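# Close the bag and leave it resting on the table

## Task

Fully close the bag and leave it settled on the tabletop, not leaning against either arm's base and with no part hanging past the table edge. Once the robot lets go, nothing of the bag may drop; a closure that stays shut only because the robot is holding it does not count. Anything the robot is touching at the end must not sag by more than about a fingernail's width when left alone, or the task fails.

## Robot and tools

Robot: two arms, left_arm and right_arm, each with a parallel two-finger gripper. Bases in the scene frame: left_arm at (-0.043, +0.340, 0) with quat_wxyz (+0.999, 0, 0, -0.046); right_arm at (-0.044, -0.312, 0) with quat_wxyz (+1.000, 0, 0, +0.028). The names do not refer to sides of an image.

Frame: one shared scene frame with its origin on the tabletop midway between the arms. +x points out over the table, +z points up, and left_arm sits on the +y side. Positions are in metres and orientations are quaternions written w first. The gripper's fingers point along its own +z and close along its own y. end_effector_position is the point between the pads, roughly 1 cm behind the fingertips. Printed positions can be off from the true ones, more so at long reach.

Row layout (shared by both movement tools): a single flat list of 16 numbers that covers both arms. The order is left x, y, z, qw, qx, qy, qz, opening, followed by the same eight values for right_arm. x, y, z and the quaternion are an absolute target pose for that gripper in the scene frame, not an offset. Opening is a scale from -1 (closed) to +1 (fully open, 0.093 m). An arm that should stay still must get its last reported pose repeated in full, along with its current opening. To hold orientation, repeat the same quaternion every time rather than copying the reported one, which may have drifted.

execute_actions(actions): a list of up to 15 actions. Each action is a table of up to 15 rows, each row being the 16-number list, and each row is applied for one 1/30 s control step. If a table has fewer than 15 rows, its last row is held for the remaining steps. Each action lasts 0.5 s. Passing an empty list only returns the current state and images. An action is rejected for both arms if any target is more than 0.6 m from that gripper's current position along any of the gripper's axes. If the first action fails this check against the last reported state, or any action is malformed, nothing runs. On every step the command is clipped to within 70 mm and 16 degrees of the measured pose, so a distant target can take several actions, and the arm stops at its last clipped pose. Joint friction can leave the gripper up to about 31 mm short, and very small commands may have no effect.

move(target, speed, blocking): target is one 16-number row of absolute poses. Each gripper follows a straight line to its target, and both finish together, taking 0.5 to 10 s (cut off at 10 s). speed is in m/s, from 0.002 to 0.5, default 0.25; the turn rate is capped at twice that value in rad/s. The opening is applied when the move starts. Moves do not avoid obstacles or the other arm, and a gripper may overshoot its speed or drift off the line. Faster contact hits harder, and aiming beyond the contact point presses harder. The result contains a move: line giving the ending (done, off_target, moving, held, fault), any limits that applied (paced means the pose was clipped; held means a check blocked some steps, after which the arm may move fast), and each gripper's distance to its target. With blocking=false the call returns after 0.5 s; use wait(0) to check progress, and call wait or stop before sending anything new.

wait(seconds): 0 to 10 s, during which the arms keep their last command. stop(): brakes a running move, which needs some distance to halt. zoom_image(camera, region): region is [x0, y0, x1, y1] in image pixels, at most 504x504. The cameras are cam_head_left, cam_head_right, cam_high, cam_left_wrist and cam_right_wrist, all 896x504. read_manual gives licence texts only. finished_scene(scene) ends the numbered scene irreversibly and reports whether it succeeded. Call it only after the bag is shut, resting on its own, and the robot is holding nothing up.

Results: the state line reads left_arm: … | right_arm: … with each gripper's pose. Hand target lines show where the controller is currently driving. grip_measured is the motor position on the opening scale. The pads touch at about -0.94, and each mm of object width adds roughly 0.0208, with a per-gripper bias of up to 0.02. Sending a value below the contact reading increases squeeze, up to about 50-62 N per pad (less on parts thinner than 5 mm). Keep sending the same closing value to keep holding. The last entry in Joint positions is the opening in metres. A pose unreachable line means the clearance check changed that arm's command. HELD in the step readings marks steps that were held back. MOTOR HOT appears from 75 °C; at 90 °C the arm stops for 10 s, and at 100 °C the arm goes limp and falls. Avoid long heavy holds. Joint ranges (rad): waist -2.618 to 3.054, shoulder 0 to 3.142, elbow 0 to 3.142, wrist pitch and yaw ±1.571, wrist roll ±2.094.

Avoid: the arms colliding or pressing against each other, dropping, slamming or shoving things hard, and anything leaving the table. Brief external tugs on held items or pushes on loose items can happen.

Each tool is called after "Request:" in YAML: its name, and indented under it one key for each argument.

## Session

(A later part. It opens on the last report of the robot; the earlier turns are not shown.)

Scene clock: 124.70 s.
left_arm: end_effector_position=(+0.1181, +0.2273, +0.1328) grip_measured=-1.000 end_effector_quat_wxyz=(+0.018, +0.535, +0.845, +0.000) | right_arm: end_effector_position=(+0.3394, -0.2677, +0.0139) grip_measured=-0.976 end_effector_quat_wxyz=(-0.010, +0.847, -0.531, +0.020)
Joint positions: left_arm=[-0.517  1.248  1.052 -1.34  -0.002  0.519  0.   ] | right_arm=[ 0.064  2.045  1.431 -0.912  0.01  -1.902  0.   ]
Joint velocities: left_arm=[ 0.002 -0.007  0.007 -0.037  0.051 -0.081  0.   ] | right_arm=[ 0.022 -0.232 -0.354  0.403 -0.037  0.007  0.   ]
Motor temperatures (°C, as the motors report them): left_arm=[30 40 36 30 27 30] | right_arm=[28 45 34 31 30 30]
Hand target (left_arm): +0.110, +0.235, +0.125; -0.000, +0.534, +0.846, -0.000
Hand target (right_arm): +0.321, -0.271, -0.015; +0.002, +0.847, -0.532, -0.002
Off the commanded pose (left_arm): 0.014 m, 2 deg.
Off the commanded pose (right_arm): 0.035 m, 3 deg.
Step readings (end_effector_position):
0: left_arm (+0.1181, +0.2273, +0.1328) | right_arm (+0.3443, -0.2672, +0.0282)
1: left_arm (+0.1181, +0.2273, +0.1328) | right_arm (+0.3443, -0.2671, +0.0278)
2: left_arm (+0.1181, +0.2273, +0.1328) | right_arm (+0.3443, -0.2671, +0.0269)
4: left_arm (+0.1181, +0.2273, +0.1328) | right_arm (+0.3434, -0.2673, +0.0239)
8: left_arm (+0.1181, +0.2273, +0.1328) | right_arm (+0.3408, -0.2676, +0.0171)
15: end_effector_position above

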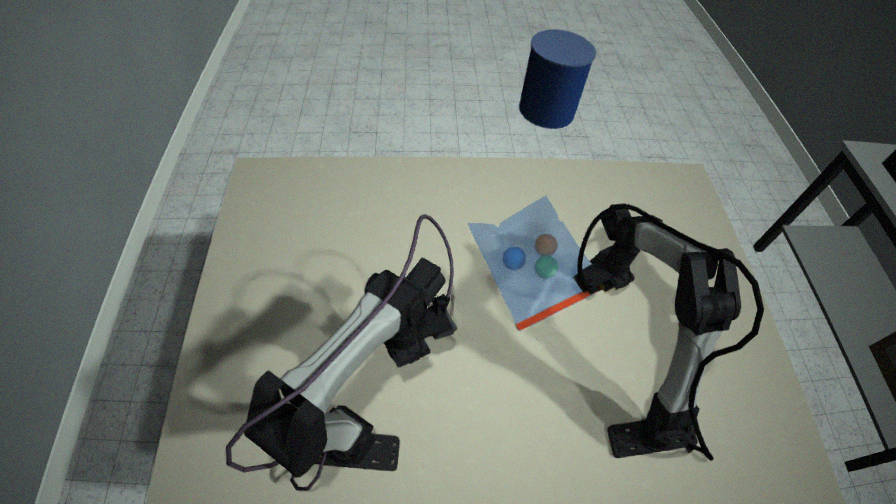

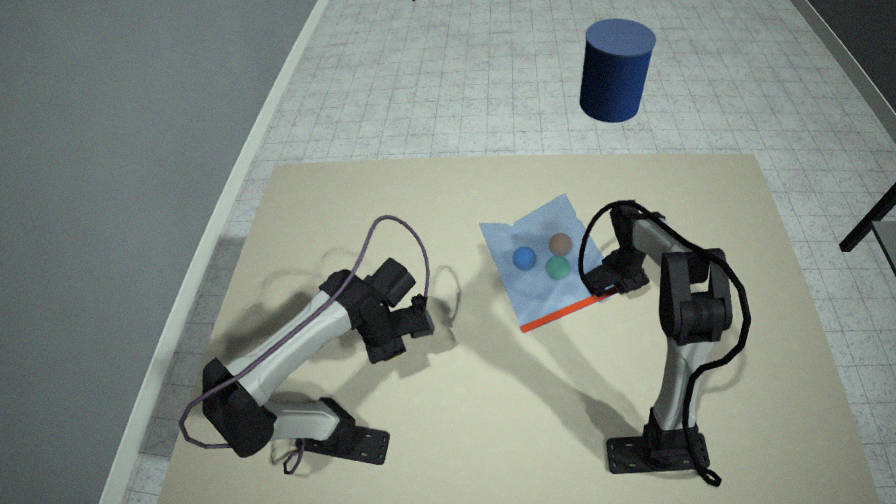

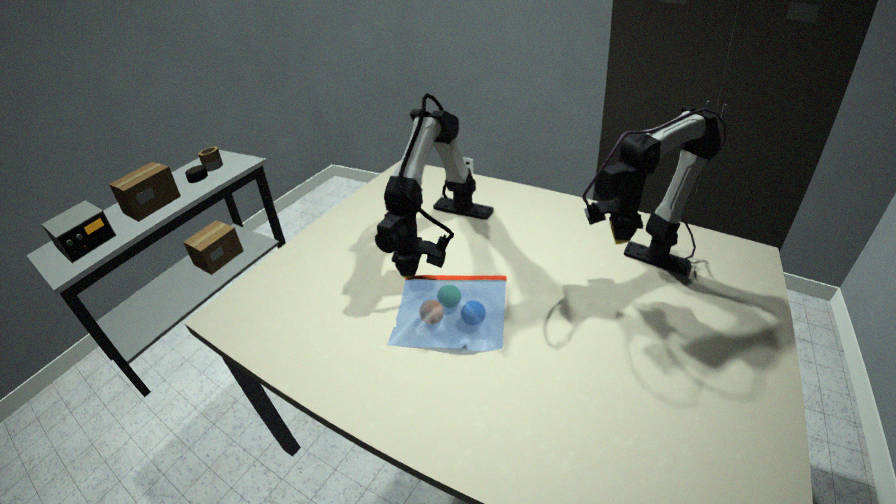

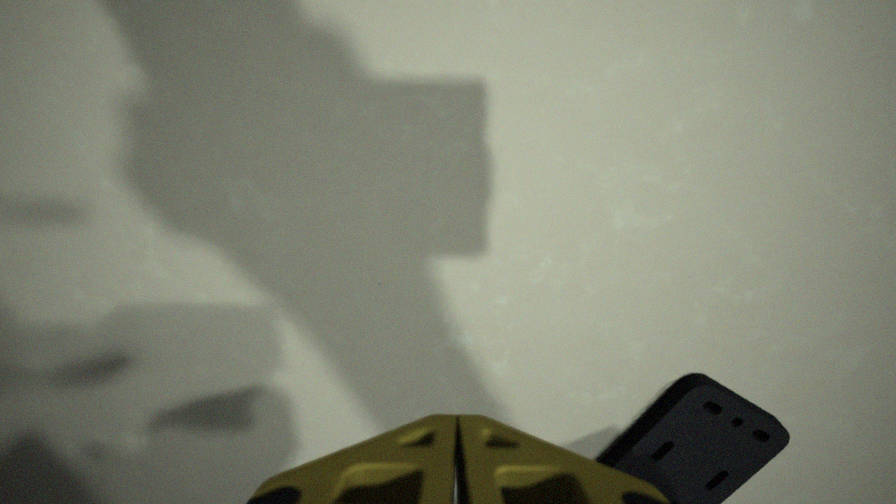

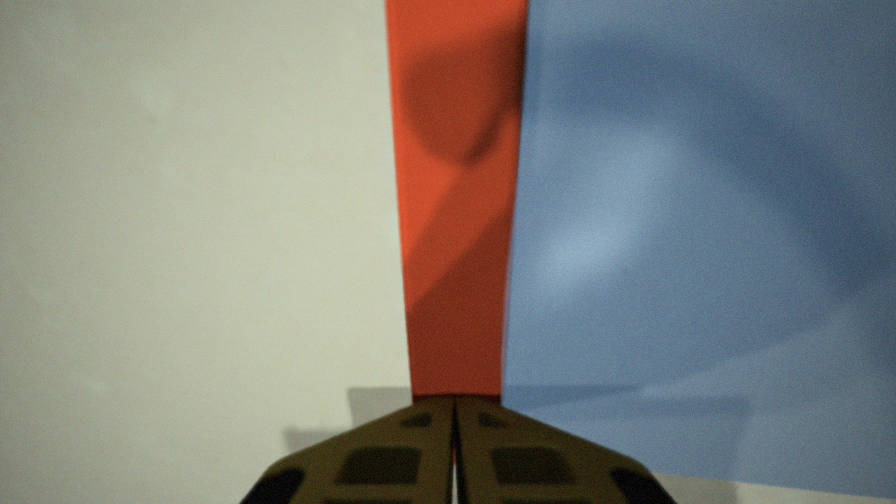

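Request:
execute_actions:
  actions:
    - [ [0.11,0.235,0.125,0,0.5336,0.8457,0,-1, 0.3396,-0.2677,0.034,0,-0.8471,0.5314,0,-1], [0.11,0.235,0.125,0,0.5336,0.8457,0,-1, 0.3386,-0.2677,0.039,0,-0.8471,0.5314,0,-1], [0.11,0.235,0.125,0,0.5336,0.8457,0,-1, 0.3308,-0.2537,0.038,0,-0.8471,0.5314,0,-1], [0.11,0.235,0.125,0,0.5336,0.8457,0,-1, 0.3308,-0.2537,0.036,0,-0.8471,0.5314,0,-1], [0.11,0.235,0.125,0,0.5336,0.8457,0,-1, 0.3308,-0.2537,0.034,0,-0.8471,0.5314,0,-1], [0.11,0.235,0.125,0,0.5336,0.8457,0,-1, 0.3308,-0.2537,0.032,0,-0.8471,0.5314,0,-1], [0.11,0.235,0.125,0,0.5336,0.8457,0,-1, 0.3308,-0.2537,0.025,0,-0.8471,0.5314,0,-1], [0.11,0.235,0.125,0,0.5336,0.8457,0,-1, 0.3308,-0.2537,0.0185,0,-0.8471,0.5314,0,-1], [0.11,0.235,0.125,0,0.5336,0.8457,0,-1, 0.3308,-0.2537,0.0135,0,-0.8471,0.5314,0,-1], [0.11,0.235,0.125,0,0.5336,0.8457,0,-1, 0.3308,-0.2537,0.0085,0,-0.8471,0.5314,0,-1], [0.11,0.235,0.125,0,0.5336,0.8457,0,-1, 0.3298,-0.2539,0.0035,0,-0.8471,0.5314,0,-1], [0.11,0.235,0.125,0,0.5336,0.8457,0,-1, 0.3278,-0.2542,-0.0015,0,-0.8471,0.5314,0,-1], [0.11,0.235,0.125,0,0.5336,0.8457,0,-1, 0.3239,-0.2548,-0.0065,0,-0.8471,0.5314,0,-1], [0.11,0.235,0.125,0,0.5336,0.8457,0,-1, 0.3194,-0.2555,-0.0115,0,-0.8471,0.5314,0,-1], [0.11,0.235,0.125,0,0.5336,0.8457,0,-1, 0.3150,-0.2562,-0.0175,0,-0.8471,0.5314,0,-1] ]

Scene clock: 127.77 s.
left_arm: end_effector_position=(+0.1181, +0.2273, +0.1328) grip_measured=-1.000 end_effector_quat_wxyz=(+0.018, +0.535, +0.845, +0.000) | right_arm: end_effector_position=(+0.3314, -0.2566, +0.0146) grip_measured=-0.976 end_effector_quat_wxyz=(-0.010, +0.848, -0.529, +0.017)
Joint positions: left_arm=[-0.517  1.248  1.052 -1.34  -0.002  0.519  0.   ] | right_arm=[ 0.094  2.026  1.404 -0.91   0.008 -1.875  0.   ]
Joint velocities: left_arm=[ 0.012  0.002  0.002  0.007 -0.007  0.007  0.   ] | right_arm=[ 0.007 -0.427 -0.393  0.799 -0.066  0.051  0.   ]
Motor temperatures (°C, as the motors report them): left_arm=[30 40 36 30 27 30] | right_arm=[28 45 34 31 30 30]
Hand target (left_arm): +0.110, +0.235, +0.125; -0.000, +0.534, +0.846, -0.000
Hand target (right_arm): +0.313, -0.257, -0.015; +0.002, +0.847, -0.532, -0.003
Off the commanded pose (left_arm): 0.014 m, 2 deg.
Off the commanded pose (right_arm): 0.036 m, 2 deg.
Step readings (end_effector_position):
0: left_arm (+0.1181, +0.2273, +0.1328) | right_arm (+0.3402, -0.2676, +0.0141)
1: left_arm (+0.1181, +0.2273, +0.1328) | right_arm (+0.3402, -0.2676, +0.0184)
2: left_arm (+0.1181, +0.2273, +0.1328) | right_arm (+0.3408, -0.2676, +0.0222)
4: left_arm (+0.1181, +0.2273, +0.1328) | right_arm (+0.3432, -0.2649, +0.0295)
8: left_arm (+0.1181, +0.2273, +0.1328) | right_arm (+0.3389, -0.2568, +0.0310)
15: end_effector_position above

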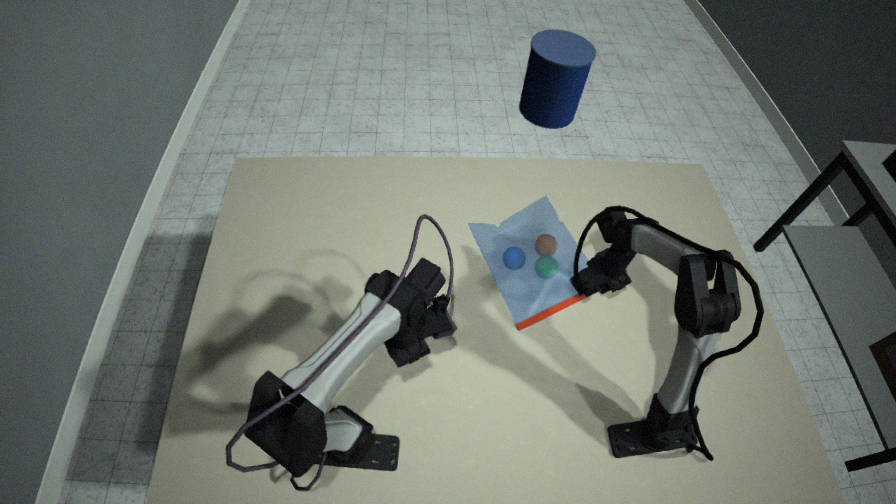

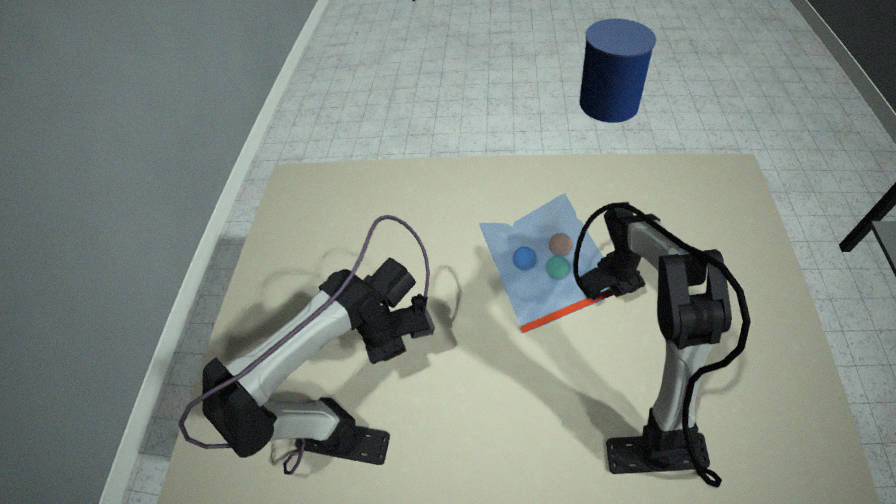

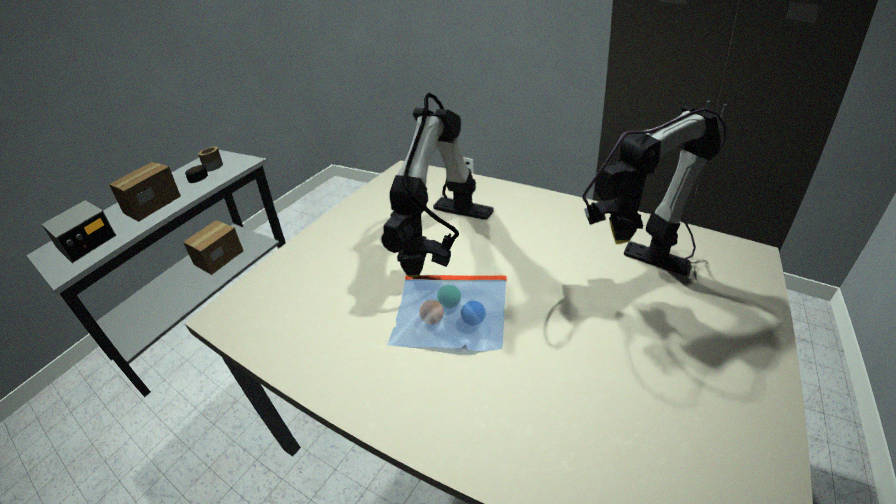

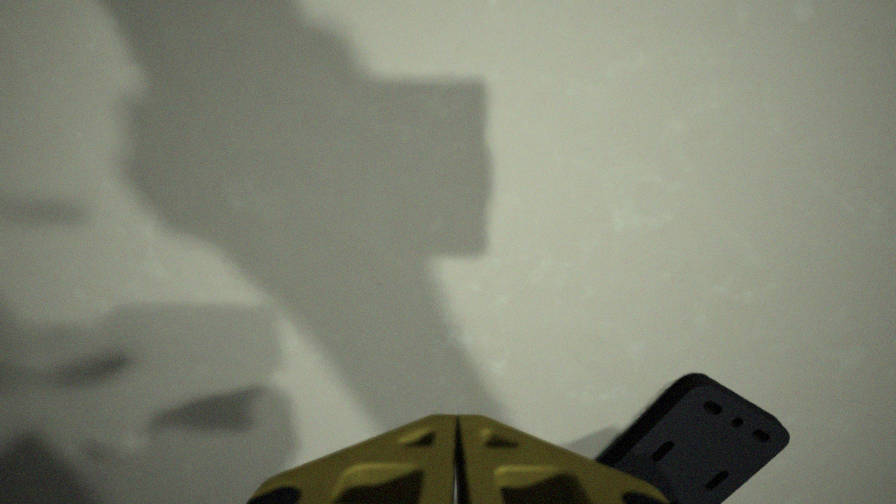

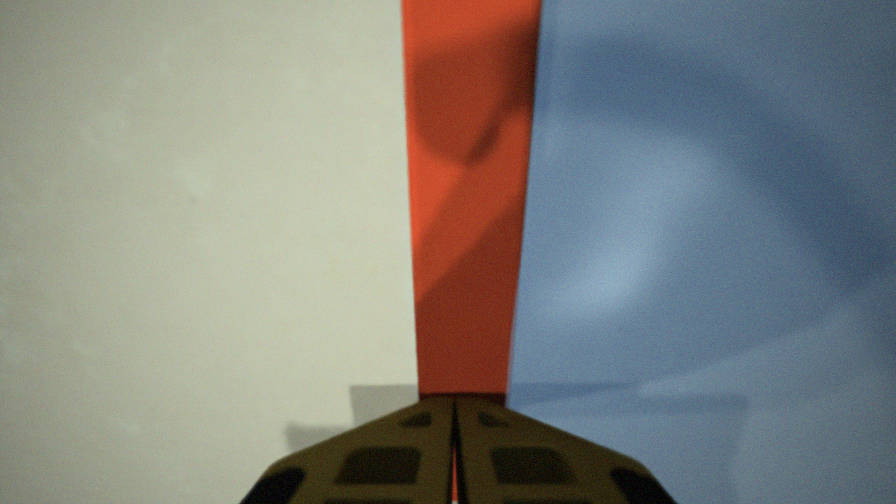

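Request:
execute_actions:
  actions:
    - [ [0.11,0.235,0.125,0,0.5336,0.8457,0,-1, 0.3320,-0.2566,0.034,0,-0.8471,0.5314,0,-1], [0.11,0.235,0.125,0,0.5336,0.8457,0,-1, 0.3310,-0.2566,0.042,0,-0.8471,0.5314,0,-1], [0.11,0.235,0.125,0,0.5336,0.8457,0,-1, 0.3300,-0.2570,0.048,0,-0.8471,0.5314,0,-1], [0.11,0.235,0.125,0,0.5336,0.8457,0,-1, 0.3280,-0.2590,0.051,0,-0.8471,0.5314,0,-1], [0.11,0.235,0.125,0,0.5336,0.8457,0,-1, 0.3250,-0.2620,0.052,0,-0.8471,0.5314,0,-1], [0.11,0.235,0.125,0,0.5336,0.8457,0,-1, 0.3210,-0.2660,0.052,0,-0.8471,0.5314,0,-1], [0.11,0.235,0.125,0,0.5336,0.8457,0,-1, 0.3160,-0.2700,0.052,0,-0.8471,0.5314,0,-1], [0.11,0.235,0.125,0,0.5336,0.8457,0,-1, 0.3110,-0.2740,0.052,0,-0.8471,0.5314,0,-1], [0.11,0.235,0.125,0,0.5336,0.8457,0,-1, 0.3060,-0.2780,0.052,0,-0.8471,0.5314,0,-1], [0.11,0.235,0.125,0,0.5336,0.8457,0,-1, 0.3020,-0.2810,0.052,0,-0.8471,0.5314,0,-1], [0.11,0.235,0.125,0,0.5336,0.8457,0,-1, 0.2990,-0.2830,0.052,0,-0.8471,0.5314,0,-1], [0.11,0.235,0.125,0,0.5336,0.8457,0,-1, 0.2980,-0.2840,0.052,0,-0.8471,0.5314,0,-1] ]

Scene clock: 130.03 s.
left_arm: end_effector_position=(+0.1181, +0.2273, +0.1328) grip_measured=-1.000 end_effector_quat_wxyz=(+0.018, +0.535, +0.845, +0.000) | right_arm: end_effector_position=(+0.3068, -0.2833, +0.0513) grip_measured=-0.976 end_effector_quat_wxyz=(-0.001, +0.843, -0.539, +0.007)
Joint positions: left_arm=[-0.517  1.248  1.052 -1.34  -0.002  0.519  0.   ] | right_arm=[ 0.029  1.905  1.387 -1.041  0.006 -1.919  0.   ]
Joint velocities: left_arm=[ 0.002 -0.017 -0.002  0.007 -0.037 -0.051  0.   ] | right_arm=[-0.042 -0.042 -0.09  -0.11   0.081 -0.125  0.   ]
Motor temperatures (°C, as the motors report them): left_arm=[30 40 36 30 27 30] | right_arm=[28 45 33 31 30 30]
Hand target (left_arm): +0.110, +0.235, +0.125; -0.000, +0.534, +0.846, -0.000
Hand target (right_arm): +0.299, -0.284, +0.052; +0.000, +0.847, -0.532, +0.001
Off the commanded pose (left_arm): 0.014 m, 2 deg.
Off the commanded pose (right_arm): 0.009 m, 1 deg.
Step readings (end_effector_position):
0: left_arm (+0.1181, +0.2273, +0.1328) | right_arm (+0.3331, -0.2563, +0.0139)
1: left_arm (+0.1181, +0.2273, +0.1328) | right_arm (+0.3332, -0.2563, +0.0182)
2: left_arm (+0.1181, +0.2273, +0.1328) | right_arm (+0.3337, -0.2562, +0.0225)
4: left_arm (+0.1181, +0.2273, +0.1328) | right_arm (+0.3371, -0.2557, +0.0337)
8: left_arm (+0.1181, +0.2273, +0.1328) | right_arm (+0.3338, -0.2604, +0.0462)
15: end_effector_position above

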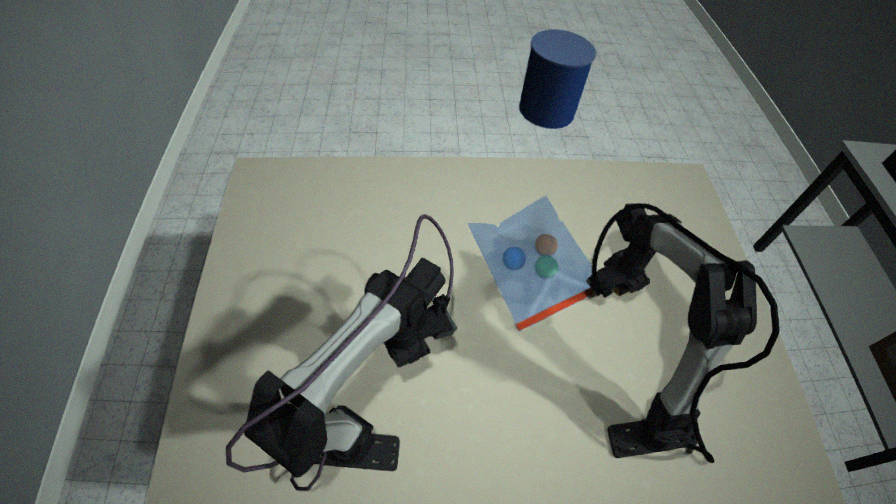

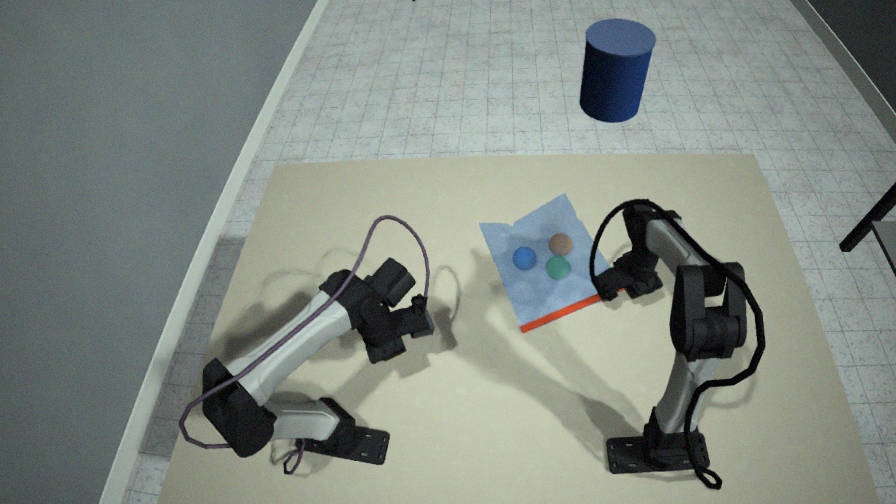

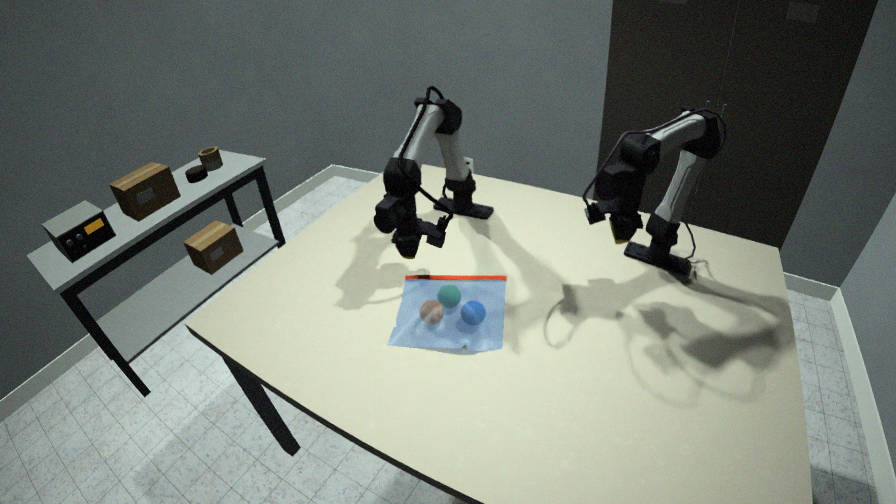

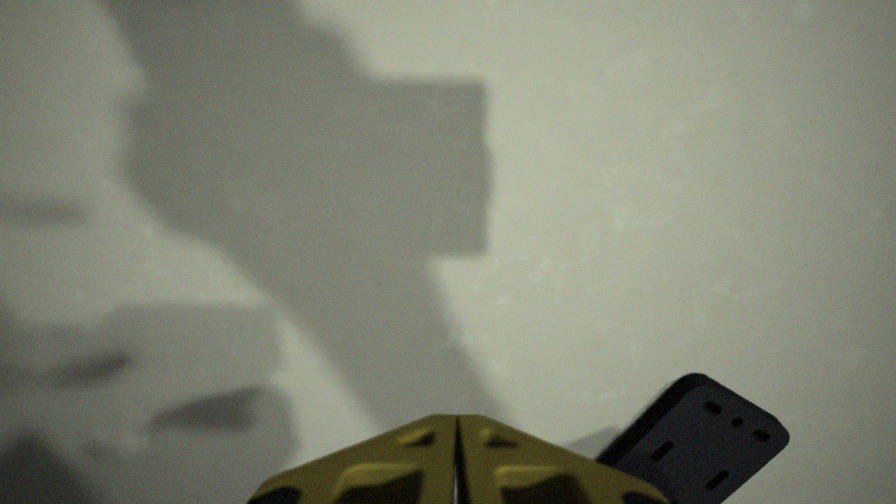

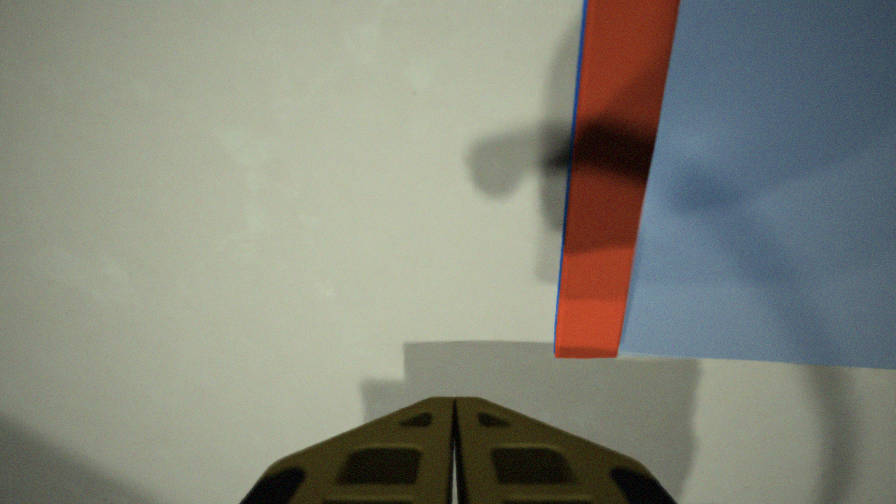

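Request:
zoom_image:
  camera: "cam_right_wrist"
  region: [500, 0, 700, 380]

Request:
zoom_image:
  camera: "cam_head_right"
  region: [512, 285, 612, 341]

Region (500, 0, 700, 380) of cam_right_wrist's 896x504 image, scaled by 1.326, with more detail than that image has; it fills the left 265 columns of this view, and the rest is white.

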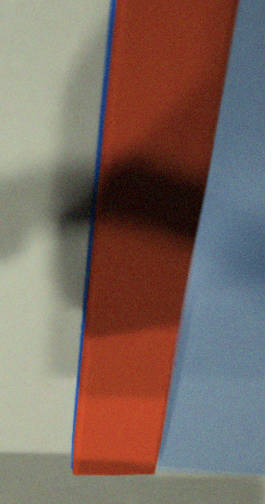

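Region (512, 285, 612, 341) of cam_head_right's 896x504 image, scaled by 5.040, with more detail than that image has; it fills the top 282 rows of this view, and the rest is white.

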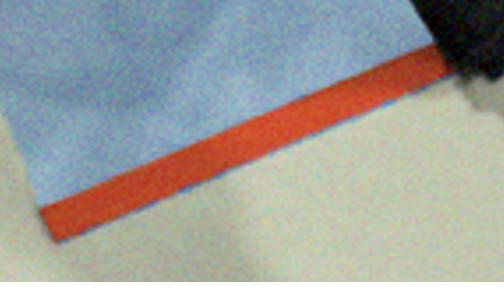

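Request:
finished_scene:
  scene: 2

The scene is finished: the task was done.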